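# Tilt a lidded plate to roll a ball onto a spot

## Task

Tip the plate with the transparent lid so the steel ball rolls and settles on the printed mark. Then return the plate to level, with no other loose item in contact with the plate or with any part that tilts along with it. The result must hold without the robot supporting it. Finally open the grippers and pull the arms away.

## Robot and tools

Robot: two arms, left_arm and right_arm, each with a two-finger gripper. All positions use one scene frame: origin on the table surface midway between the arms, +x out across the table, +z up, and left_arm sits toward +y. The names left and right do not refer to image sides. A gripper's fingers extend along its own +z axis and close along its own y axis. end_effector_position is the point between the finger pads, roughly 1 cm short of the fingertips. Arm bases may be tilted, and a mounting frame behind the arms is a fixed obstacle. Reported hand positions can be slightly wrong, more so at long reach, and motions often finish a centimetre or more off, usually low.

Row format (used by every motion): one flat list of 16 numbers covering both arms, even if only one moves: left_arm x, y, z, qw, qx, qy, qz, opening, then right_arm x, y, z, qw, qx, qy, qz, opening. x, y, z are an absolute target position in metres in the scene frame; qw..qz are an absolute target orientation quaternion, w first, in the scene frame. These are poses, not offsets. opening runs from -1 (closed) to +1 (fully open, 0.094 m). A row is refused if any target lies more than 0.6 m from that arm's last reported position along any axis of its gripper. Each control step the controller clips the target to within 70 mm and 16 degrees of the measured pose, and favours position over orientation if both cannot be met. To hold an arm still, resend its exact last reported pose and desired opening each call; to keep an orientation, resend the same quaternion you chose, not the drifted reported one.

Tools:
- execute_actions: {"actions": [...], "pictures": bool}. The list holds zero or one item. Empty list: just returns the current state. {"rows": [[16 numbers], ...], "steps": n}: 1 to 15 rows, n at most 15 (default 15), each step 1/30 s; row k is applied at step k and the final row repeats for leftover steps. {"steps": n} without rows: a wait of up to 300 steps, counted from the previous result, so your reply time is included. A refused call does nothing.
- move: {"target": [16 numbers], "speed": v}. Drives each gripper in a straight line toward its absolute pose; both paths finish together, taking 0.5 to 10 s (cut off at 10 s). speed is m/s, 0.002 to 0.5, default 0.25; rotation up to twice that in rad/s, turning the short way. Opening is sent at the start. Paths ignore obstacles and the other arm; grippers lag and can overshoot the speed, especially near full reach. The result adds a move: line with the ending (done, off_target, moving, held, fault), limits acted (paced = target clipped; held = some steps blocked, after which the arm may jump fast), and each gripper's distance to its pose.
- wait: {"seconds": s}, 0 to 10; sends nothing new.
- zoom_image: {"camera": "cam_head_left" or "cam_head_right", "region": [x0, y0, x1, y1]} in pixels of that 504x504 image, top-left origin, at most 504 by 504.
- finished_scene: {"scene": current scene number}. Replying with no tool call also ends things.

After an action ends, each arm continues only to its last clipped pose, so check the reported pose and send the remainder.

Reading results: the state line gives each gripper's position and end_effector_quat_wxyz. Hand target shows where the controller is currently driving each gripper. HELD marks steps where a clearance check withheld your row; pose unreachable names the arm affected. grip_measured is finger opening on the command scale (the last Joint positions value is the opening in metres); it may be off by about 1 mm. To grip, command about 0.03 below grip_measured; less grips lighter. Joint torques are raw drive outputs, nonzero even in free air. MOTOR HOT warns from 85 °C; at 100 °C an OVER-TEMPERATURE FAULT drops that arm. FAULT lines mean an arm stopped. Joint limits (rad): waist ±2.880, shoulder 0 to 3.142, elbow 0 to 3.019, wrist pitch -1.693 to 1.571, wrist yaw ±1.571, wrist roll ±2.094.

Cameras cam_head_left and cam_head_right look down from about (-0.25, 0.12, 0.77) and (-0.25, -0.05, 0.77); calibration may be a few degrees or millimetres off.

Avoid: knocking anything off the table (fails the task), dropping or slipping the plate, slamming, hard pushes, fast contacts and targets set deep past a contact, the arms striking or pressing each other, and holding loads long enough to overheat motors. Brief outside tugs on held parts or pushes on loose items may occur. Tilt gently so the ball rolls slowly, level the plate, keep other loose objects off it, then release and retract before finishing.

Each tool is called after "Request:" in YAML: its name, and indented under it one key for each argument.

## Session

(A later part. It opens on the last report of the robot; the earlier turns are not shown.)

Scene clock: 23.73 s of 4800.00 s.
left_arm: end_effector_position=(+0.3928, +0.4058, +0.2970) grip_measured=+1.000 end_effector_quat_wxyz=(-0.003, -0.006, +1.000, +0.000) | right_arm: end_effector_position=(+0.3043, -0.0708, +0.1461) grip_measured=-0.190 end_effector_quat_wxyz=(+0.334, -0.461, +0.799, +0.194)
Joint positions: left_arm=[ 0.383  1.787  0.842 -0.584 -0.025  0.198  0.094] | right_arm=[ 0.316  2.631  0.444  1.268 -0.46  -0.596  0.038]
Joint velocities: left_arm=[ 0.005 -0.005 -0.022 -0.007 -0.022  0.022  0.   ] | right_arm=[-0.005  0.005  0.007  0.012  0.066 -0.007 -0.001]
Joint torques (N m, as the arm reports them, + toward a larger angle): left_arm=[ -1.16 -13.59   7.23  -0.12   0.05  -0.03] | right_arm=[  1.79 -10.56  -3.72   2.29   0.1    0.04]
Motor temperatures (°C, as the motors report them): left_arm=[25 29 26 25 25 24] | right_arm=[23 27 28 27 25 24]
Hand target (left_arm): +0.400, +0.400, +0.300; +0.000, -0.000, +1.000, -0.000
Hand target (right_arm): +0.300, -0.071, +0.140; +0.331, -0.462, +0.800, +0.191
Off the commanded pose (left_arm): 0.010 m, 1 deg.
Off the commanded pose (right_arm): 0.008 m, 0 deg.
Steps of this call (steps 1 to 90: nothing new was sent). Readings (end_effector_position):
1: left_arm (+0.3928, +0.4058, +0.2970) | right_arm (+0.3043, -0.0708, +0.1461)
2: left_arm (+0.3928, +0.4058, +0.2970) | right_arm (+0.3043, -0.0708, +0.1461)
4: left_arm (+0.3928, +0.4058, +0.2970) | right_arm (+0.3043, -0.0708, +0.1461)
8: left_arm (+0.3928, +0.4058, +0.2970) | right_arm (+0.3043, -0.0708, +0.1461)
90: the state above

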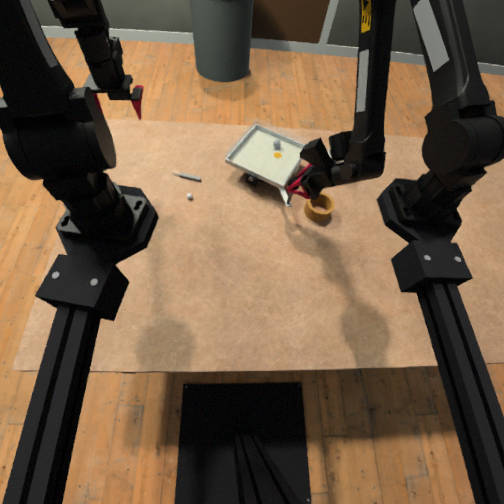

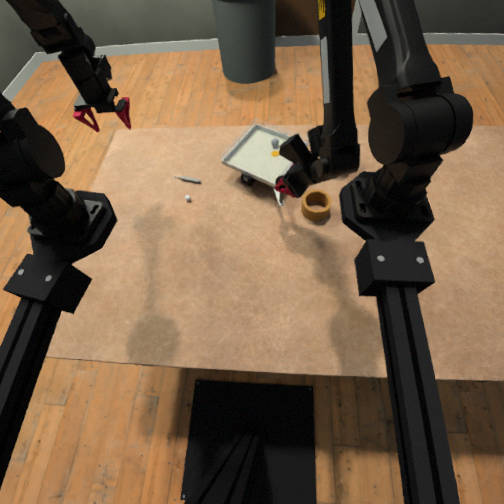

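Request:
execute_actions:
  actions:
    - {"rows":[[0.4,0.4,0.3,0,0,1,0,1,0.2985,-0.069,0.135,0.331,-0.462,0.8,0.191,-0.22]]}

Request:
execute_actions:
  actions:
    - {"steps":5}
  pictures: false

Request:
execute_actions:
  actions:
    - {"rows":[[0.4,0.4,0.3,0,0,1,0,1,0.306,-0.078,0.154,0.331,-0.462,0.8,0.191,-0.22]],"steps":7}
  pictures: false

Request:
execute_actions:
  actions:
    - {"rows":[[0.4,0.4,0.3,0,0,1,0,1,0.3,-0.0705,0.139,0.331,-0.462,0.8,0.191,-0.22]]}

Request:
execute_actions:
  actions:
    - {"steps":90}

Request:
zoom_image:
  camera: "cam_head_left"
  region: [200,100,340,230]

Scene clock: 27.03 s of 4800.00 s.
left_arm: end_effector_position=(+0.3928, +0.4058, +0.2970) grip_measured=+1.000 end_effector_quat_wxyz=(-0.003, -0.006, +1.000, +0.000) | right_arm: end_effector_position=(+0.3030, -0.0704, +0.1433) grip_measured=-0.190 end_effector_quat_wxyz=(+0.336, -0.462, +0.798, +0.190)
Joint positions: left_arm=[ 0.383  1.787  0.842 -0.584 -0.025  0.198  0.094] | right_arm=[ 0.323  2.649  0.447  1.288 -0.451 -0.594  0.038]
Joint velocities: left_arm=[-0.024 -0.015 -0.007  0.007  0.037  0.022  0.   ] | right_arm=[ 0.015 -0.015 -0.022  0.007 -0.081  0.051 -0.001]
Joint torques (N m, as the arm reports them, + toward a larger angle): left_arm=[ -1.11 -14.51   7.09  -0.01   0.1   -0.03] | right_arm=[  2.06 -10.31  -3.31   2.05  -0.02   0.12]
Motor temperatures (°C, as the motors report them): left_arm=[25 29 26 25 25 24] | right_arm=[23 27 28 27 25 24]
Hand target (left_arm): +0.400, +0.400, +0.300; +0.000, -0.000, +1.000, -0.000
Hand target (right_arm): +0.298, -0.069, +0.135; +0.331, -0.462, +0.800, +0.191
Off the commanded pose (left_arm): 0.010 m, 1 deg.
Off the commanded pose (right_arm): 0.010 m, 1 deg.
Steps of this call (steps 1 to 84: nothing new was sent; steps 85 to 99: all 15 steps of this action). Readings (end_effector_position):
85: left_arm (+0.3928, +0.4058, +0.2970) | right_arm (+0.3042, -0.0708, +0.1458)
86: left_arm (+0.3928, +0.4058, +0.2970) | right_arm (+0.3040, -0.0706, +0.1454)
88: left_arm (+0.3928, +0.4058, +0.2970) | right_arm (+0.3033, -0.0704, +0.1439)
92: left_arm (+0.3928, +0.4058, +0.2970) | right_arm (+0.3030, -0.0704, +0.1433)
99: the state above

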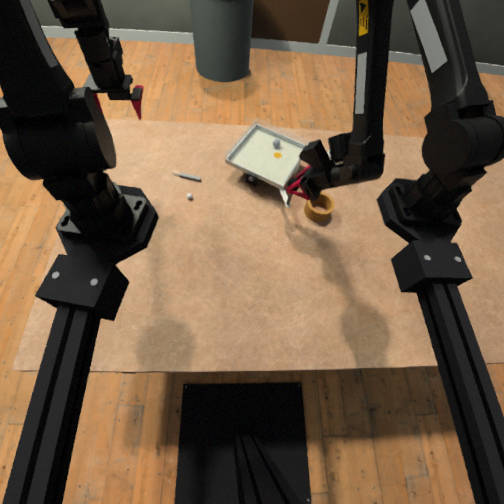

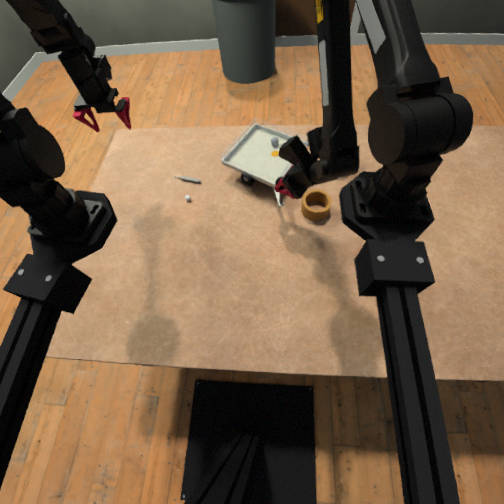

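Scene clock: 27.20 s of 4800.00 s.
left_arm: end_effector_position=(+0.3928, +0.4058, +0.2970) grip_measured=+1.000 end_effector_quat_wxyz=(-0.003, -0.006, +1.000, +0.000) | right_arm: end_effector_position=(+0.3030, -0.0704, +0.1433) grip_measured=-0.190 end_effector_quat_wxyz=(+0.336, -0.462, +0.798, +0.190)
Joint positions: left_arm=[ 0.383  1.787  0.842 -0.584 -0.025  0.198  0.094] | right_arm=[ 0.323  2.649  0.447  1.288 -0.451 -0.594  0.038]
Joint velocities: left_arm=[ 0.005 -0.005 -0.007 -0.002  0.007  0.007  0.   ] | right_arm=[-0.015  0.005 -0.027  0.012 -0.037  0.037  0.   ]
Joint torques (N m, as the arm reports them, + toward a larger angle): left_arm=[ -1.28 -14.69   7.3    0.01   0.04  -0.09] | right_arm=[  2.06 -10.3   -3.31   2.04  -0.02   0.12]
Motor temperatures (°C, as the motors report them): left_arm=[25 29 26 25 25 24] | right_arm=[23 27 28 27 25 24]
Hand target (left_arm): +0.400, +0.400, +0.300; +0.000, -0.000, +1.000, -0.000
Hand target (right_arm): +0.298, -0.069, +0.135; +0.331, -0.462, +0.800, +0.191
Off the commanded pose (left_arm): 0.010 m, 1 deg.
Off the commanded pose (right_arm): 0.010 m, 1 deg.
Steps of this call (steps 1 to 5: nothing new was sent). Readings (end_effector_position):
1: left_arm (+0.3928, +0.4058, +0.2970) | right_arm (+0.3030, -0.0704, +0.1433)
2: left_arm (+0.3928, +0.4058, +0.2970) | right_arm (+0.3030, -0.0704, +0.1433)
4: left_arm (+0.3928, +0.4058, +0.2970) | right_arm (+0.3030, -0.0704, +0.1433)
5: the state above

Scene clock: 27.43 s of 4800.00 s.
left_arm: end_effector_position=(+0.3928, +0.4058, +0.2970) grip_measured=+1.000 end_effector_quat_wxyz=(-0.003, -0.006, +1.000, +0.000) | right_arm: end_effector_position=(+0.3053, -0.0717, +0.1480) grip_measured=-0.190 end_effector_quat_wxyz=(+0.330, -0.460, +0.800, +0.200)
Joint positions: left_arm=[ 0.383  1.787  0.842 -0.584 -0.025  0.198  0.094] | right_arm=[ 0.305  2.613  0.443  1.237 -0.476 -0.602  0.038]
Joint velocities: left_arm=[-0.005 -0.005  0.002 -0.022  0.022  0.022  0.   ] | right_arm=[-0.005 -0.024 -0.007 -0.051  0.081  0.007 -0.   ]
Joint torques (N m, as the arm reports them, + toward a larger angle): left_arm=[ -1.76 -14.14   7.16  -0.12   0.07  -0.06] | right_arm=[ -0.27 -14.42  -5.72   1.45  -0.14  -0.24]
Motor temperatures (°C, as the motors report them): left_arm=[25 29 26 25 25 24] | right_arm=[23 27 28 27 25 24]
Hand target (left_arm): +0.400, +0.400, +0.300; +0.000, -0.000, +1.000, -0.000
Hand target (right_arm): +0.306, -0.078, +0.154; +0.331, -0.462, +0.800, +0.191
Off the commanded pose (left_arm): 0.010 m, 1 deg.
Off the commanded pose (right_arm): 0.009 m, 1 deg.
Steps of this call (steps 1 to 7: all 7 steps of this action). Readings (end_effector_position):
1: left_arm (+0.3928, +0.4058, +0.2970) | right_arm (+0.3025, -0.0703, +0.1435)
2: left_arm (+0.3928, +0.4058, +0.2970) | right_arm (+0.3032, -0.0707, +0.1442)
4: left_arm (+0.3928, +0.4058, +0.2970) | right_arm (+0.3048, -0.0715, +0.1469)
7: the state above

Scene clock: 27.93 s of 4800.00 s.
left_arm: end_effector_position=(+0.3928, +0.4058, +0.2970) grip_measured=+1.000 end_effector_quat_wxyz=(-0.003, -0.006, +1.000, +0.000) | right_arm: end_effector_position=(+0.3039, -0.0709, +0.1454) grip_measured=-0.190 end_effector_quat_wxyz=(+0.333, -0.461, +0.799, +0.193)
Joint positions: left_arm=[ 0.383  1.787  0.842 -0.584 -0.025  0.198  0.094] | right_arm=[ 0.318  2.634  0.444  1.27  -0.458 -0.596  0.038]
Joint velocities: left_arm=[-0.005 -0.005 -0.007  0.017 -0.066  0.037  0.   ] | right_arm=[-0.015 -0.005 -0.007 -0.002 -0.022 -0.066 -0.   ]
Joint torques (N m, as the arm reports them, + toward a larger angle): left_arm=[ -0.22 -14.34   6.98  -0.02   0.09  -0.04] | right_arm=[  1.85 -10.55  -3.64   2.26   0.05   0.06]
Motor temperatures (°C, as the motors report them): left_arm=[25 29 27 25 25 24] | right_arm=[23 27 28 27 25 24]
Hand target (left_arm): +0.400, +0.400, +0.300; +0.000, -0.000, +1.000, -0.000
Hand target (right_arm): +0.300, -0.071, +0.139; +0.331, -0.462, +0.800, +0.191
Off the commanded pose (left_arm): 0.010 m, 1 deg.
Off the commanded pose (right_arm): 0.008 m, 0 deg.
Steps of this call (steps 1 to 15: all 15 steps of this action). Readings (end_effector_position):
1: left_arm (+0.3928, +0.4058, +0.2970) | right_arm (+0.3056, -0.0718, +0.1478)
2: left_arm (+0.3928, +0.4058, +0.2970) | right_arm (+0.3053, -0.0715, +0.1475)
4: left_arm (+0.3928, +0.4058, +0.2970) | right_arm (+0.3042, -0.0710, +0.1459)
8: left_arm (+0.3928, +0.4058, +0.2970) | right_arm (+0.3039, -0.0709, +0.1454)
15: the state above

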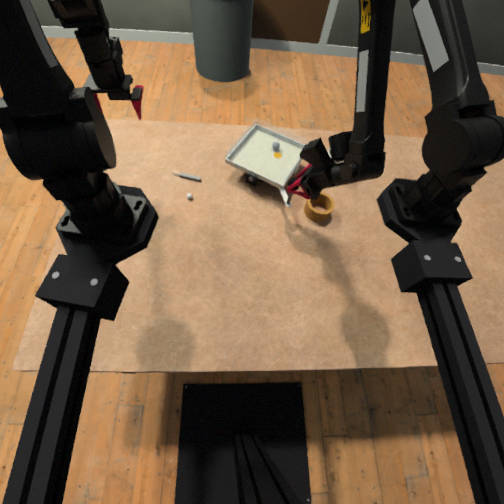

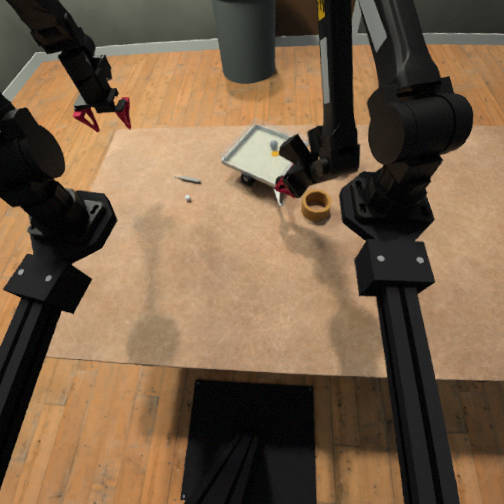

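Scene clock: 30.93 s of 4800.00 s.
left_arm: end_effector_position=(+0.3928, +0.4058, +0.2970) grip_measured=+1.000 end_effector_quat_wxyz=(-0.003, -0.006, +1.000, +0.000) | right_arm: end_effector_position=(+0.3039, -0.0709, +0.1454) grip_measured=-0.190 end_effector_quat_wxyz=(+0.333, -0.461, +0.799, +0.193)
Joint positions: left_arm=[ 0.383  1.787  0.842 -0.584 -0.025  0.198  0.094] | right_arm=[ 0.318  2.634  0.444  1.27  -0.458 -0.596  0.038]
Joint velocities: left_arm=[-0.015 -0.015  0.002 -0.007  0.037 -0.022  0.   ] | right_arm=[ 0.005  0.015 -0.012 -0.012  0.022 -0.007 -0.001]
Joint torques (N m, as the arm reports them, + toward a larger angle): left_arm=[ -1.61 -14.23   7.18  -0.1    0.02  -0.05] | right_arm=[  1.87 -10.56  -3.62   2.25   0.05   0.06]
Motor temperatures (°C, as the motors report them): left_arm=[25 29 27 25 25 24] | right_arm=[23 27 28 27 25 24]
Hand target (left_arm): +0.400, +0.400, +0.300; +0.000, -0.000, +1.000, -0.000
Hand target (right_arm): +0.300, -0.071, +0.139; +0.331, -0.462, +0.800, +0.191
Off the commanded pose (left_arm): 0.010 m, 1 deg.
Off the commanded pose (right_arm): 0.008 m, 0 deg.
Steps of this call (steps 1 to 90: nothing new was sent). Readings (end_effector_position):
1: left_arm (+0.3928, +0.4058, +0.2970) | right_arm (+0.3039, -0.0709, +0.1454)
2: left_arm (+0.3928, +0.4058, +0.2970) | right_arm (+0.3039, -0.0709, +0.1454)
4: left_arm (+0.3928, +0.4058, +0.2970) | right_arm (+0.3039, -0.0709, +0.1454)
8: left_arm (+0.3928, +0.4058, +0.2970) | right_arm (+0.3039, -0.0709, +0.1454)
90: the state above

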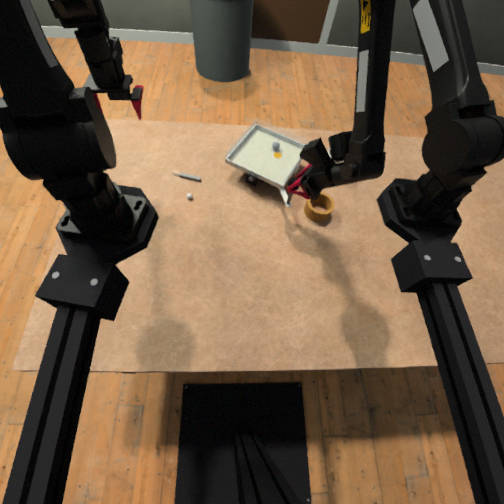

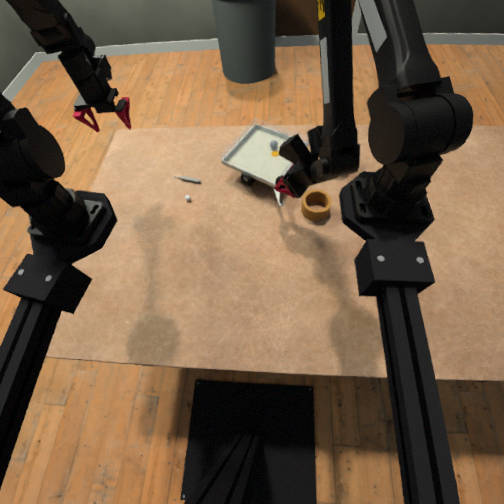

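Region (200, 100, 340, 230) of cam_head_left's 504x504 image, scaled by 3.600, with more detail than that image has; it fills the top 468 rows of this view, and the rest is white.

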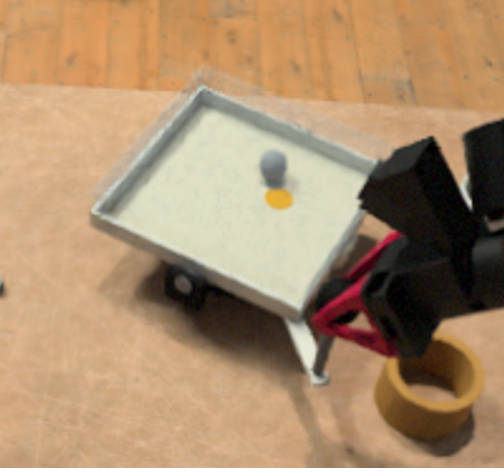

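Request:
execute_actions:
  actions:
    - {"rows":[[0.4,0.4,0.3,0,0,1,0,1,0.2985,-0.0695,0.134,0.331,-0.462,0.8,0.191,-0.22]]}
  pictures: false

Request:
execute_actions:
  actions:
    - {"steps":8}
  pictures: false

Request:
execute_actions:
  actions:
    - {"rows":[[0.4,0.4,0.3,0,0,1,0,1,0.306,-0.078,0.154,0.331,-0.462,0.8,0.191,-0.22]],"steps":7}
  pictures: false

Request:
execute_actions:
  actions:
    - {"rows":[[0.4,0.4,0.3,0,0,1,0,1,0.3,-0.0705,0.139,0.331,-0.462,0.8,0.191,-0.22]]}
  pictures: false

Request:
execute_actions:
  actions:
    - {"steps":75}

Request:
zoom_image:
  camera: "cam_head_left"
  region: [200,100,340,230]

Scene clock: 34.57 s of 4800.00 s.
left_arm: end_effector_position=(+0.3928, +0.4058, +0.2970) grip_measured=+1.000 end_effector_quat_wxyz=(-0.003, -0.006, +1.000, +0.000) | right_arm: end_effector_position=(+0.3028, -0.0709, +0.1424) grip_measured=-0.190 end_effector_quat_wxyz=(+0.336, -0.462, +0.799, +0.191)
Joint positions: left_arm=[ 0.383  1.787  0.842 -0.584 -0.025  0.198  0.094] | right_arm=[ 0.321  2.652  0.449  1.289 -0.453 -0.595  0.038]
Joint velocities: left_arm=[-0.005 -0.005  0.007 -0.002 -0.051 -0.007  0.   ] | right_arm=[-0.015 -0.015  0.007  0.002 -0.066 -0.037  0.001]
Joint torques (N m, as the arm reports them, + toward a larger angle): left_arm=[ -1.19 -13.55   7.2   -0.11   0.02  -0.03] | right_arm=[  2.08 -10.34  -3.27   2.04   0.     0.11]
Motor temperatures (°C, as the motors report them): left_arm=[25 29 27 25 25 24] | right_arm=[23 27 28 27 25 24]
Hand target (left_arm): +0.400, +0.400, +0.300; +0.000, -0.000, +1.000, -0.000
Hand target (right_arm): +0.298, -0.070, +0.134; +0.331, -0.462, +0.800, +0.191
Off the commanded pose (left_arm): 0.010 m, 1 deg.
Off the commanded pose (right_arm): 0.010 m, 1 deg.
Steps of this call (steps 1 to 90: nothing new was sent; then 0.13 s passed at rest; steps 91 to 105: all 15 steps of this action). Readings (end_effector_position):
91: left_arm (+0.3928, +0.4058, +0.2970) | right_arm (+0.3040, -0.0708, +0.1452)
92: left_arm (+0.3928, +0.4058, +0.2970) | right_arm (+0.3037, -0.0708, +0.1448)
94: left_arm (+0.3928, +0.4058, +0.2970) | right_arm (+0.3031, -0.0707, +0.1433)
98: left_arm (+0.3928, +0.4058, +0.2970) | right_arm (+0.3028, -0.0709, +0.1424)
105: the state above

Scene clock: 34.83 s of 4800.00 s.
left_arm: end_effector_position=(+0.3928, +0.4058, +0.2970) grip_measured=+1.000 end_effector_quat_wxyz=(-0.003, -0.006, +1.000, +0.000) | right_arm: end_effector_position=(+0.3028, -0.0709, +0.1424) grip_measured=-0.190 end_effector_quat_wxyz=(+0.336, -0.462, +0.799, +0.191)
Joint positions: left_arm=[ 0.383  1.787  0.842 -0.584 -0.025  0.198  0.094] | right_arm=[ 0.321  2.652  0.449  1.289 -0.453 -0.595  0.038]
Joint velocities: left_arm=[-0.005 -0.005  0.007  0.002 -0.007 -0.051  0.   ] | right_arm=[ 0.005 -0.005  0.002 -0.002 -0.081 -0.081  0.   ]
Joint torques (N m, as the arm reports them, + toward a larger angle): left_arm=[ -0.94 -14.75   7.08  -0.14   0.04   0.  ] | right_arm=[  2.05 -10.28  -3.27   2.04  -0.01   0.11]
Motor temperatures (°C, as the motors report them): left_arm=[25 29 27 25 25 24] | right_arm=[23 27 28 27 25 24]
Hand target (left_arm): +0.400, +0.400, +0.300; +0.000, -0.000, +1.000, -0.000
Hand target (right_arm): +0.298, -0.070, +0.134; +0.331, -0.462, +0.800, +0.191
Off the commanded pose (left_arm): 0.010 m, 1 deg.
Off the commanded pose (right_arm): 0.010 m, 1 deg.
Steps of this call (steps 1 to 8: nothing new was sent). Readings (end_effector_position):
1: left_arm (+0.3928, +0.4058, +0.2970) | right_arm (+0.3028, -0.0709, +0.1424)
2: left_arm (+0.3928, +0.4058, +0.2970) | right_arm (+0.3028, -0.0709, +0.1424)
4: left_arm (+0.3928, +0.4058, +0.2970) | right_arm (+0.3028, -0.0709, +0.1424)
8: the state above

Scene clock: 35.07 s of 4800.00 s.
left_arm: end_effector_position=(+0.3928, +0.4058, +0.2970) grip_measured=+1.000 end_effector_quat_wxyz=(-0.003, -0.006, +1.000, +0.000) | right_arm: end_effector_position=(+0.3051, -0.0718, +0.1476) grip_measured=-0.190 end_effector_quat_wxyz=(+0.329, -0.460, +0.800, +0.200)
Joint positions: left_arm=[ 0.383  1.787  0.842 -0.584 -0.025  0.198  0.094] | right_arm=[ 0.305  2.614  0.443  1.236 -0.476 -0.603  0.038]
Joint velocities: left_arm=[-0.005  0.005 -0.007 -0.022  0.066 -0.037  0.   ] | right_arm=[ 0.005 -0.034 -0.012 -0.066 -0.022  0.081  0.001]
Joint torques (N m, as the arm reports them, + toward a larger angle): left_arm=[ -0.75 -14.46   7.23  -0.05   0.02  -0.08] | right_arm=[ -0.16 -14.54  -5.7    1.48  -0.12  -0.24]
Motor temperatures (°C, as the motors report them): left_arm=[25 29 27 25 25 24] | right_arm=[23 27 28 27 25 24]
Hand target (left_arm): +0.400, +0.400, +0.300; +0.000, -0.000, +1.000, -0.000
Hand target (right_arm): +0.306, -0.078, +0.154; +0.331, -0.462, +0.800, +0.191
Off the commanded pose (left_arm): 0.010 m, 1 deg.
Off the commanded pose (right_arm): 0.009 m, 1 deg.
Steps of this call (steps 1 to 7: all 7 steps of this action). Readings (end_effector_position):
1: left_arm (+0.3928, +0.4058, +0.2970) | right_arm (+0.3022, -0.0709, +0.1426)
2: left_arm (+0.3928, +0.4058, +0.2970) | right_arm (+0.3030, -0.0712, +0.1433)
4: left_arm (+0.3928, +0.4058, +0.2970) | right_arm (+0.3045, -0.0719, +0.1462)
7: the state above

Scene clock: 35.57 s of 4800.00 s.
left_arm: end_effector_position=(+0.3928, +0.4058, +0.2970) grip_measured=+1.000 end_effector_quat_wxyz=(-0.003, -0.006, +1.000, +0.000) | right_arm: end_effector_position=(+0.3039, -0.0710, +0.1452) grip_measured=-0.190 end_effector_quat_wxyz=(+0.333, -0.461, +0.799, +0.193)
Joint positions: left_arm=[ 0.383  1.787  0.842 -0.584 -0.025  0.198  0.094] | right_arm=[ 0.318  2.635  0.445  1.269 -0.458 -0.596  0.038]
Joint velocities: left_arm=[-0.015 -0.005 -0.002 -0.017 -0.007  0.037  0.   ] | right_arm=[-0.015 -0.015  0.012  0.002 -0.007  0.037 -0.001]
Joint torques (N m, as the arm reports them, + toward a larger angle): left_arm=[ -1.18 -13.94   7.2   -0.08   0.    -0.04] | right_arm=[  1.85 -10.61  -3.66   2.28   0.05   0.07]
Motor temperatures (°C, as the motors report them): left_arm=[25 29 27 25 25 24] | right_arm=[23 27 28 27 25 24]
Hand target (left_arm): +0.400, +0.400, +0.300; +0.000, -0.000, +1.000, -0.000
Hand target (right_arm): +0.300, -0.071, +0.139; +0.331, -0.462, +0.800, +0.191
Off the commanded pose (left_arm): 0.010 m, 1 deg.
Off the commanded pose (right_arm): 0.007 m, 0 deg.
Steps of this call (steps 1 to 15: all 15 steps of this action). Readings (end_effector_position):
1: left_arm (+0.3928, +0.4058, +0.2970) | right_arm (+0.3055, -0.0718, +0.1477)
2: left_arm (+0.3928, +0.4058, +0.2970) | right_arm (+0.3051, -0.0715, +0.1472)
4: left_arm (+0.3928, +0.4058, +0.2970) | right_arm (+0.3040, -0.0711, +0.1458)
8: left_arm (+0.3928, +0.4058, +0.2970) | right_arm (+0.3039, -0.0710, +0.1452)
15: the state above

Scene clock: 38.07 s of 4800.00 s.
left_arm: end_effector_position=(+0.3928, +0.4058, +0.2970) grip_measured=+1.000 end_effector_quat_wxyz=(-0.003, -0.006, +1.000, +0.000) | right_arm: end_effector_position=(+0.3039, -0.0710, +0.1452) grip_measured=-0.190 end_effector_quat_wxyz=(+0.333, -0.461, +0.799, +0.193)
Joint positions: left_arm=[ 0.383  1.787  0.842 -0.584 -0.025  0.198  0.094] | right_arm=[ 0.318  2.635  0.445  1.269 -0.458 -0.596  0.038]
Joint velocities: left_arm=[-0.015  0.005 -0.002 -0.017 -0.022  0.007  0.   ] | right_arm=[-0.024 -0.005 -0.002  0.007 -0.022  0.007  0.   ]
Joint torques (N m, as the arm reports them, + toward a larger angle): left_arm=[ -0.98 -14.4    7.03  -0.07   0.05  -0.02] | right_arm=[  1.87 -10.63  -3.64   2.28   0.05   0.07]
Motor temperatures (°C, as the motors report them): left_arm=[25 29 27 25 25 24] | right_arm=[23 27 28 27 25 24]
Hand target (left_arm): +0.400, +0.400, +0.300; +0.000, -0.000, +1.000, -0.000
Hand target (right_arm): +0.300, -0.071, +0.139; +0.331, -0.462, +0.800, +0.191
Off the commanded pose (left_arm): 0.010 m, 1 deg.
Off the commanded pose (right_arm): 0.007 m, 0 deg.
Steps of this call (steps 1 to 75: nothing new was sent). Readings (end_effector_position):
1: left_arm (+0.3928, +0.4058, +0.2970) | right_arm (+0.3039, -0.0710, +0.1452)
2: left_arm (+0.3928, +0.4058, +0.2970) | right_arm (+0.3039, -0.0710, +0.1452)
4: left_arm (+0.3928, +0.4058, +0.2970) | right_arm (+0.3039, -0.0710, +0.1452)
8: left_arm (+0.3928, +0.4058, +0.2970) | right_arm (+0.3039, -0.0710, +0.1452)
75: the state above

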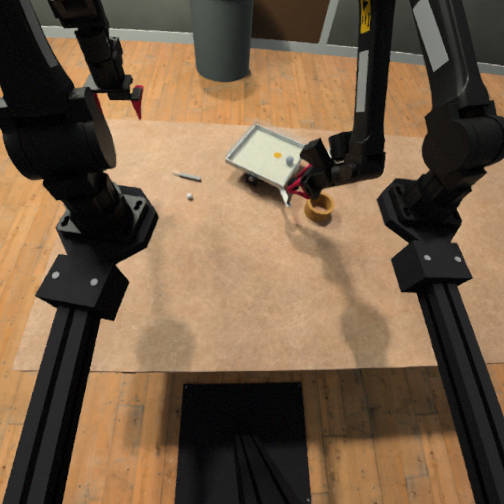

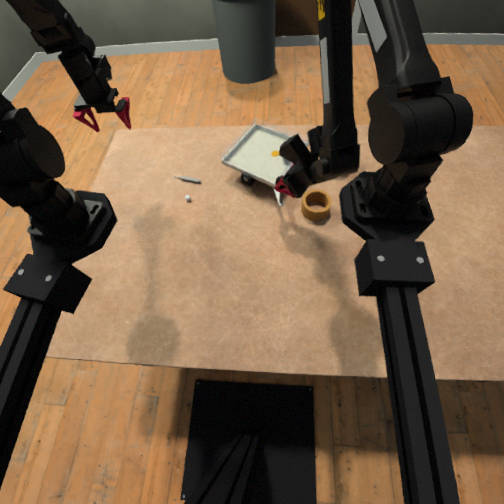

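Region (200, 100, 340, 230) of cam_head_left's 504x504 image, scaled by 3.600, with more detail than that image has; it fills the top 468 rows of this view, and the rest is white.

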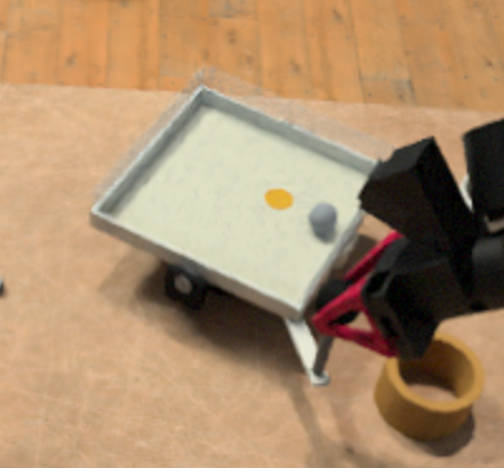

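Request:
execute_actions:
  actions:
    - {"rows":[[0.4,0.4,0.3,0,0,1,0,1,0.305,-0.064,0.154,0.331,-0.462,0.8,0.191,-0.22]],"steps":13}
  pictures: false

Request:
execute_actions:
  actions:
    - {"rows":[[0.4,0.4,0.3,0,0,1,0,1,0.306,-0.078,0.154,0.331,-0.462,0.8,0.191,-0.22]],"steps":6}
  pictures: false

Request:
execute_actions:
  actions:
    - {"rows":[[0.4,0.4,0.3,0,0,1,0,1,0.3,-0.0698,0.1392,0.331,-0.462,0.8,0.191,-0.22]]}

Request:
execute_actions:
  actions:
    - {"steps":75}

Request:
zoom_image:
  camera: "cam_head_left"
  region: [200,100,340,230]

Scene clock: 40.97 s of 4800.00 s.
left_arm: end_effector_position=(+0.3928, +0.4058, +0.2970) grip_measured=+1.000 end_effector_quat_wxyz=(-0.003, -0.006, +1.000, +0.000) | right_arm: end_effector_position=(+0.3043, -0.0689, +0.1468) grip_measured=-0.190 end_effector_quat_wxyz=(+0.329, -0.462, +0.802, +0.187)
Joint positions: left_arm=[ 0.383  1.787  0.842 -0.584 -0.025  0.198  0.094] | right_arm=[ 0.336  2.618  0.441  1.254 -0.435 -0.586  0.038]
Joint velocities: left_arm=[-0.015 -0.005 -0.012  0.017  0.051 -0.022  0.   ] | right_arm=[-0.015 -0.015  0.012 -0.007 -0.037 -0.037 -0.   ]
Joint torques (N m, as the arm reports them, + toward a larger angle): left_arm=[ -1.17 -14.64   7.17  -0.19   0.08  -0.05] | right_arm=[  2.44 -14.64  -4.95   1.41  -0.27   0.21]
Motor temperatures (°C, as the motors report them): left_arm=[25 29 27 25 25 24] | right_arm=[23 27 28 27 25 24]
Hand target (left_arm): +0.400, +0.400, +0.300; +0.000, -0.000, +1.000, -0.000
Hand target (right_arm): +0.305, -0.064, +0.154; +0.331, -0.462, +0.800, +0.191
Off the commanded pose (left_arm): 0.010 m, 1 deg.
Off the commanded pose (right_arm): 0.009 m, 0 deg.
Steps of this call (steps 1 to 74: nothing new was sent; steps 75 to 87: all 13 steps of this action). Readings (end_effector_position):
75: left_arm (+0.3928, +0.4058, +0.2970) | right_arm (+0.3040, -0.0710, +0.1450)
76: left_arm (+0.3928, +0.4058, +0.2970) | right_arm (+0.3038, -0.0707, +0.1449)
78: left_arm (+0.3928, +0.4058, +0.2970) | right_arm (+0.3040, -0.0696, +0.1455)
82: left_arm (+0.3928, +0.4058, +0.2970) | right_arm (+0.3043, -0.0689, +0.1468)
87: the state above

Scene clock: 41.17 s of 4800.00 s.
left_arm: end_effector_position=(+0.3928, +0.4058, +0.2970) grip_measured=+1.000 end_effector_quat_wxyz=(-0.003, -0.006, +1.000, +0.000) | right_arm: end_effector_position=(+0.3054, -0.0710, +0.1495) grip_measured=-0.190 end_effector_quat_wxyz=(+0.331, -0.459, +0.800, +0.201)
Joint positions: left_arm=[ 0.383  1.787  0.842 -0.584 -0.025  0.198  0.094] | right_arm=[ 0.307  2.611  0.44   1.241 -0.477 -0.597  0.038]
Joint velocities: left_arm=[ 0.005 -0.015 -0.002  0.012  0.022  0.007  0.   ] | right_arm=[ 0.005 -0.034  0.012 -0.022 -0.051 -0.007 -0.001]
Joint torques (N m, as the arm reports them, + toward a larger angle): left_arm=[ -1.2  -14.31   7.28  -0.11   0.01  -0.05] | right_arm=[ -0.35 -14.08  -5.41   1.3   -0.05  -0.25]
Motor temperatures (°C, as the motors report them): left_arm=[25 29 27 25 25 24] | right_arm=[23 27 28 27 25 24]
Hand target (left_arm): +0.400, +0.400, +0.300; +0.000, -0.000, +1.000, -0.000
Hand target (right_arm): +0.306, -0.078, +0.154; +0.331, -0.462, +0.800, +0.191
Off the commanded pose (left_arm): 0.010 m, 1 deg.
Off the commanded pose (right_arm): 0.008 m, 1 deg.
Steps of this call (steps 1 to 6: all 6 steps of this action). Readings (end_effector_position):
1: left_arm (+0.3928, +0.4058, +0.2970) | right_arm (+0.3037, -0.0686, +0.1472)
2: left_arm (+0.3928, +0.4058, +0.2970) | right_arm (+0.3040, -0.0692, +0.1479)
4: left_arm (+0.3928, +0.4058, +0.2970) | right_arm (+0.3055, -0.0705, +0.1494)
6: the state above

Scene clock: 41.67 s of 4800.00 s.
left_arm: end_effector_position=(+0.3928, +0.4058, +0.2970) grip_measured=+1.000 end_effector_quat_wxyz=(-0.003, -0.006, +1.000, +0.000) | right_arm: end_effector_position=(+0.3040, -0.0702, +0.1460) grip_measured=-0.190 end_effector_quat_wxyz=(+0.334, -0.461, +0.799, +0.192)
Joint positions: left_arm=[ 0.383  1.787  0.842 -0.584 -0.025  0.198  0.094] | right_arm=[ 0.321  2.633  0.443  1.272 -0.455 -0.593  0.038]
Joint velocities: left_arm=[-0.015  0.015 -0.007  0.002  0.051 -0.051  0.   ] | right_arm=[ 0.005 -0.015 -0.022 -0.007 -0.066  0.022 -0.001]
Joint torques (N m, as the arm reports them, + toward a larger angle): left_arm=[ -1.22 -14.27   7.08  -0.05   0.08  -0.03] | right_arm=[  1.81 -10.51  -3.55   2.21   0.     0.07]
Motor temperatures (°C, as the motors report them): left_arm=[25 29 27 25 25 24] | right_arm=[23 27 28 27 25 24]
Hand target (left_arm): +0.400, +0.400, +0.300; +0.000, -0.000, +1.000, -0.000
Hand target (right_arm): +0.300, -0.070, +0.139; +0.331, -0.462, +0.800, +0.191
Off the commanded pose (left_arm): 0.010 m, 1 deg.
Off the commanded pose (right_arm): 0.008 m, 0 deg.
Steps of this call (steps 1 to 15: all 15 steps of this action). Readings (end_effector_position):
1: left_arm (+0.3928, +0.4058, +0.2970) | right_arm (+0.3061, -0.0709, +0.1493)
2: left_arm (+0.3928, +0.4058, +0.2970) | right_arm (+0.3056, -0.0708, +0.1486)
4: left_arm (+0.3928, +0.4058, +0.2970) | right_arm (+0.3043, -0.0702, +0.1467)
8: left_arm (+0.3928, +0.4058, +0.2970) | right_arm (+0.3040, -0.0702, +0.1460)
15: the state above

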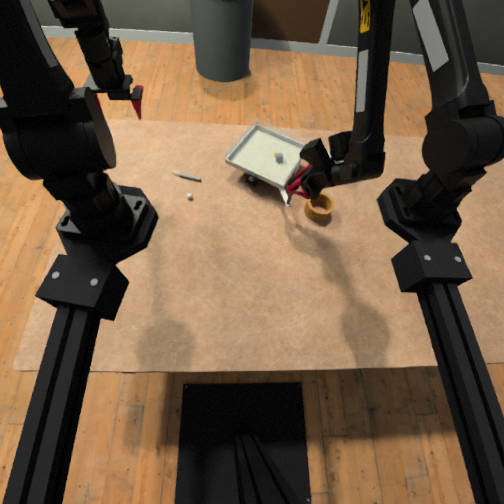

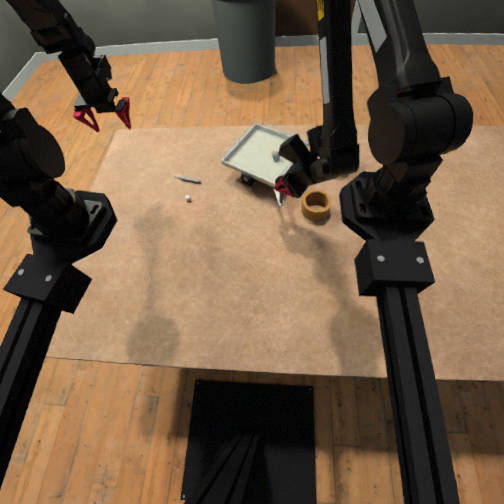

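Scene clock: 44.17 s of 4800.00 s.
left_arm: end_effector_position=(+0.3928, +0.4058, +0.2970) grip_measured=+1.000 end_effector_quat_wxyz=(-0.003, -0.006, +1.000, +0.000) | right_arm: end_effector_position=(+0.3040, -0.0702, +0.1460) grip_measured=-0.190 end_effector_quat_wxyz=(+0.334, -0.461, +0.799, +0.192)
Joint positions: left_arm=[ 0.383  1.787  0.842 -0.584 -0.025  0.198  0.094] | right_arm=[ 0.321  2.633  0.443  1.272 -0.455 -0.593  0.038]
Joint velocities: left_arm=[-0.015 -0.005 -0.002 -0.012  0.022 -0.051  0.   ] | right_arm=[-0.015  0.005  0.007  0.002  0.022  0.051 -0.   ]
Joint torques (N m, as the arm reports them, + toward a larger angle): left_arm=[ -1.18 -13.89   7.17  -0.1    0.06  -0.06] | right_arm=[  1.82 -10.5   -3.56   2.21   0.01   0.06]
Motor temperatures (°C, as the motors report them): left_arm=[25 29 27 25 25 24] | right_arm=[23 27 28 27 25 24]
Hand target (left_arm): +0.400, +0.400, +0.300; +0.000, -0.000, +1.000, -0.000
Hand target (right_arm): +0.300, -0.070, +0.139; +0.331, -0.462, +0.800, +0.191
Off the commanded pose (left_arm): 0.010 m, 1 deg.
Off the commanded pose (right_arm): 0.008 m, 0 deg.
Steps of this call (steps 1 to 75: nothing new was sent). Readings (end_effector_position):
1: left_arm (+0.3928, +0.4058, +0.2970) | right_arm (+0.3040, -0.0702, +0.1460)
2: left_arm (+0.3928, +0.4058, +0.2970) | right_arm (+0.3040, -0.0702, +0.1460)
4: left_arm (+0.3928, +0.4058, +0.2970) | right_arm (+0.3040, -0.0702, +0.1460)
8: left_arm (+0.3928, +0.4058, +0.2970) | right_arm (+0.3040, -0.0702, +0.1460)
75: the state above

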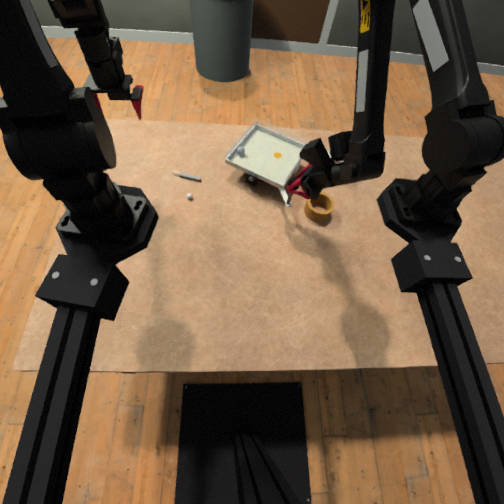

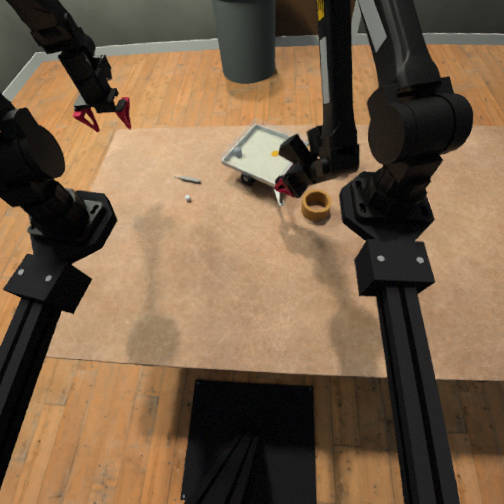

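Region (200, 100, 340, 230) of cam_head_left's 504x504 image, scaled by 3.600, with more detail than that image has; it fills the top 468 rows of this view, and the rest is white.

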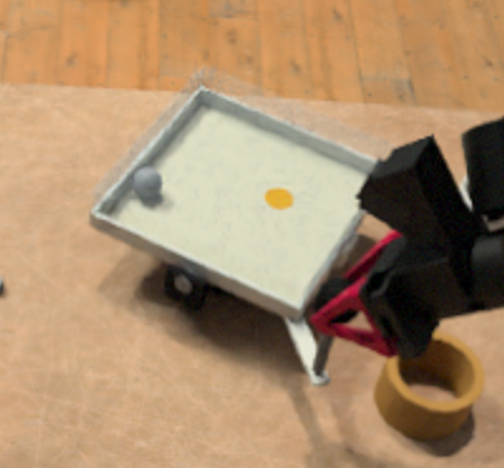

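Request:
execute_actions:
  actions:
    - {"rows":[[0.4,0.4,0.3,0,0,1,0,1,0.2995,-0.082,0.136,0.331,-0.462,0.8,0.191,-0.22]]}
  pictures: false

Request:
execute_actions:
  actions:
    - {"rows":[[0.4,0.4,0.3,0,0,1,0,1,0.306,-0.078,0.154,0.331,-0.462,0.8,0.191,-0.22]],"steps":7}
  pictures: false

Request:
execute_actions:
  actions:
    - {"rows":[[0.4,0.4,0.3,0,0,1,0,1,0.3,-0.0701,0.1392,0.331,-0.462,0.8,0.191,-0.22]]}

Request:
execute_actions:
  actions:
    - {"steps":90}

Request:
zoom_image:
  camera: "cam_head_left"
  region: [200,100,340,230]

Scene clock: 47.07 s of 4800.00 s.
left_arm: end_effector_position=(+0.3928, +0.4058, +0.2970) grip_measured=+1.000 end_effector_quat_wxyz=(-0.003, -0.006, +1.000, +0.000) | right_arm: end_effector_position=(+0.3039, -0.0723, +0.1448) grip_measured=-0.190 end_effector_quat_wxyz=(+0.336, -0.460, +0.797, +0.201)
Joint positions: left_arm=[ 0.383  1.787  0.842 -0.584 -0.025  0.198  0.094] | right_arm=[ 0.299  2.642  0.448  1.272 -0.487 -0.607  0.038]
Joint velocities: left_arm=[-0.015 -0.005 -0.002 -0.007 -0.007  0.022  0.   ] | right_arm=[-0.005  0.005 -0.007 -0.002 -0.007 -0.007 -0.   ]
Joint torques (N m, as the arm reports them, + toward a larger angle): left_arm=[ -0.71 -14.28   7.24  -0.33   0.02  -0.04] | right_arm=[ -0.87 -10.26  -4.09   1.8    0.01  -0.33]
Motor temperatures (°C, as the motors report them): left_arm=[25 29 27 25 25 24] | right_arm=[23 27 28 27 25 24]
Hand target (left_arm): +0.400, +0.400, +0.300; +0.000, -0.000, +1.000, -0.000
Hand target (right_arm): +0.299, -0.082, +0.136; +0.330, -0.462, +0.800, +0.191
Off the commanded pose (left_arm): 0.010 m, 1 deg.
Off the commanded pose (right_arm): 0.014 m, 1 deg.
Steps of this call (steps 1 to 72: nothing new was sent; steps 73 to 87: all 15 steps of this action). Readings (end_effector_position):
73: left_arm (+0.3928, +0.4058, +0.2970) | right_arm (+0.3037, -0.0699, +0.1462)
74: left_arm (+0.3928, +0.4058, +0.2970) | right_arm (+0.3040, -0.0702, +0.1462)
76: left_arm (+0.3928, +0.4058, +0.2970) | right_arm (+0.3042, -0.0716, +0.1458)
80: left_arm (+0.3928, +0.4058, +0.2970) | right_arm (+0.3039, -0.0723, +0.1448)
87: the state above

Scene clock: 47.30 s of 4800.00 s.
left_arm: end_effector_position=(+0.3928, +0.4058, +0.2970) grip_measured=+1.000 end_effector_quat_wxyz=(-0.003, -0.006, +1.000, +0.000) | right_arm: end_effector_position=(+0.3051, -0.0727, +0.1472) grip_measured=-0.190 end_effector_quat_wxyz=(+0.329, -0.460, +0.800, +0.201)
Joint positions: left_arm=[ 0.383  1.787  0.842 -0.584 -0.025  0.198  0.094] | right_arm=[ 0.299  2.615  0.444  1.234 -0.483 -0.607  0.038]
Joint velocities: left_arm=[-0.005 -0.015 -0.002  0.017 -0.007 -0.007  0.   ] | right_arm=[ 0.005 -0.015  0.012 -0.042 -0.022 -0.007 -0.   ]
Joint torques (N m, as the arm reports them, + toward a larger angle): left_arm=[ -1.26 -14.82   7.08  -0.13   0.03  -0.11] | right_arm=[  0.39 -14.24  -5.89   1.5    0.12  -0.2 ]
Motor temperatures (°C, as the motors report them): left_arm=[25 29 27 25 25 24] | right_arm=[23 27 28 27 25 24]
Hand target (left_arm): +0.400, +0.400, +0.300; +0.000, -0.000, +1.000, -0.000
Hand target (right_arm): +0.306, -0.078, +0.154; +0.331, -0.462, +0.800, +0.191
Off the commanded pose (left_arm): 0.010 m, 1 deg.
Off the commanded pose (right_arm): 0.009 m, 1 deg.
Steps of this call (steps 1 to 7: all 7 steps of this action). Readings (end_effector_position):
1: left_arm (+0.3928, +0.4058, +0.2970) | right_arm (+0.3039, -0.0726, +0.1447)
2: left_arm (+0.3928, +0.4058, +0.2970) | right_arm (+0.3041, -0.0726, +0.1448)
4: left_arm (+0.3928, +0.4058, +0.2970) | right_arm (+0.3050, -0.0727, +0.1464)
7: the state above

Scene clock: 47.80 s of 4800.00 s.
left_arm: end_effector_position=(+0.3928, +0.4058, +0.2970) grip_measured=+1.000 end_effector_quat_wxyz=(-0.003, -0.006, +1.000, +0.000) | right_arm: end_effector_position=(+0.3037, -0.0711, +0.1446) grip_measured=-0.190 end_effector_quat_wxyz=(+0.333, -0.461, +0.800, +0.191)
Joint positions: left_arm=[ 0.383  1.787  0.842 -0.584 -0.025  0.198  0.094] | right_arm=[ 0.32   2.635  0.445  1.268 -0.453 -0.596  0.038]
Joint velocities: left_arm=[-0.005 -0.005 -0.022  0.002  0.022  0.007  0.   ] | right_arm=[-0.005  0.005  0.002 -0.012 -0.037 -0.037 -0.   ]
Joint torques (N m, as the arm reports them, + toward a larger angle): left_arm=[ -0.78 -14.69   7.04  -0.01   0.08  -0.09] | right_arm=[  1.92 -10.76  -3.71   2.32  -0.07   0.09]
Motor temperatures (°C, as the motors report them): left_arm=[25 29 27 25 25 24] | right_arm=[23 27 28 27 25 24]
Hand target (left_arm): +0.400, +0.400, +0.300; +0.000, -0.000, +1.000, -0.000
Hand target (right_arm): +0.300, -0.070, +0.140; +0.331, -0.462, +0.800, +0.191
Off the commanded pose (left_arm): 0.010 m, 1 deg.
Off the commanded pose (right_arm): 0.007 m, 0 deg.
Steps of this call (steps 1 to 15: all 15 steps of this action). Readings (end_effector_position):
1: left_arm (+0.3928, +0.4058, +0.2970) | right_arm (+0.3056, -0.0726, +0.1472)
2: left_arm (+0.3928, +0.4058, +0.2970) | right_arm (+0.3053, -0.0721, +0.1467)
4: left_arm (+0.3928, +0.4058, +0.2970) | right_arm (+0.3037, -0.0714, +0.1450)
8: left_arm (+0.3928, +0.4058, +0.2970) | right_arm (+0.3036, -0.0711, +0.1445)
15: the state above

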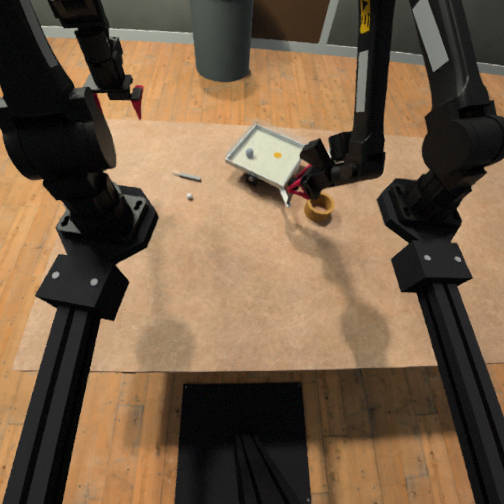

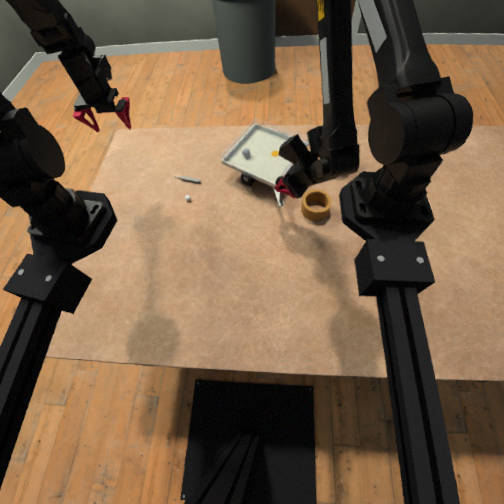

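Scene clock: 50.80 s of 4800.00 s.
left_arm: end_effector_position=(+0.3928, +0.4058, +0.2970) grip_measured=+1.000 end_effector_quat_wxyz=(-0.003, -0.006, +1.000, +0.000) | right_arm: end_effector_position=(+0.3037, -0.0711, +0.1446) grip_measured=-0.190 end_effector_quat_wxyz=(+0.333, -0.461, +0.800, +0.191)
Joint positions: left_arm=[ 0.383  1.787  0.842 -0.584 -0.025  0.198  0.094] | right_arm=[ 0.32   2.635  0.445  1.268 -0.453 -0.596  0.038]
Joint velocities: left_arm=[-0.005 -0.015 -0.012 -0.012  0.037  0.051  0.   ] | right_arm=[-0.005 -0.005  0.007 -0.002 -0.007 -0.007  0.   ]
Joint torques (N m, as the arm reports them, + toward a larger angle): left_arm=[ -1.16 -14.36   7.07  -0.06   0.06  -0.07] | right_arm=[  1.84 -10.75  -3.71   2.33  -0.07   0.09]
Motor temperatures (°C, as the motors report them): left_arm=[25 29 27 25 25 24] | right_arm=[23 27 28 27 24 24]
Hand target (left_arm): +0.400, +0.400, +0.300; +0.000, -0.000, +1.000, -0.000
Hand target (right_arm): +0.300, -0.070, +0.140; +0.331, -0.462, +0.800, +0.191
Off the commanded pose (left_arm): 0.010 m, 1 deg.
Off the commanded pose (right_arm): 0.007 m, 0 deg.
Steps of this call (steps 1 to 90: nothing new was sent). Readings (end_effector_position):
1: left_arm (+0.3928, +0.4058, +0.2970) | right_arm (+0.3037, -0.0711, +0.1446)
2: left_arm (+0.3928, +0.4058, +0.2970) | right_arm (+0.3037, -0.0711, +0.1446)
4: left_arm (+0.3928, +0.4058, +0.2970) | right_arm (+0.3037, -0.0711, +0.1446)
8: left_arm (+0.3928, +0.4058, +0.2970) | right_arm (+0.3037, -0.0711, +0.1446)
90: the state above

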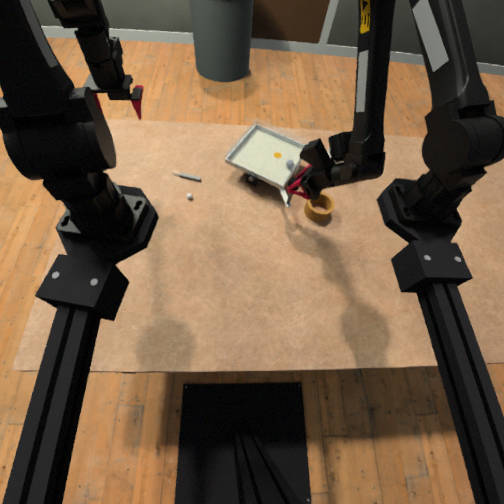

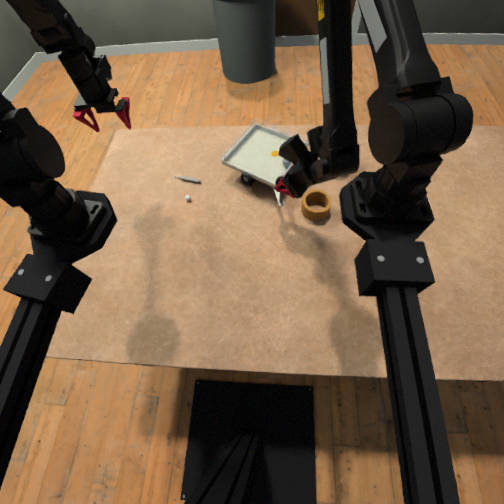

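Region (200, 100, 340, 230) of cam_head_left's 504x504 image, scaled by 3.600, with more detail than that image has; it fills the top 468 rows of this view, and the rest is white.

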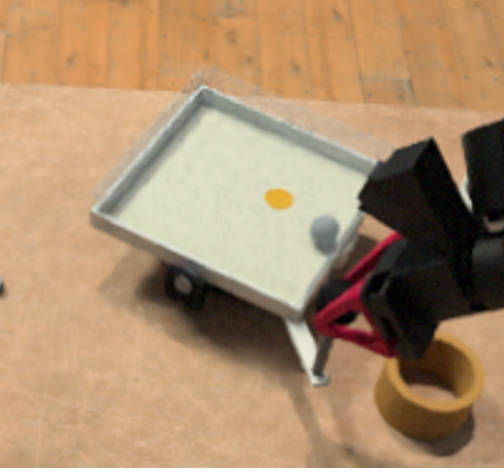

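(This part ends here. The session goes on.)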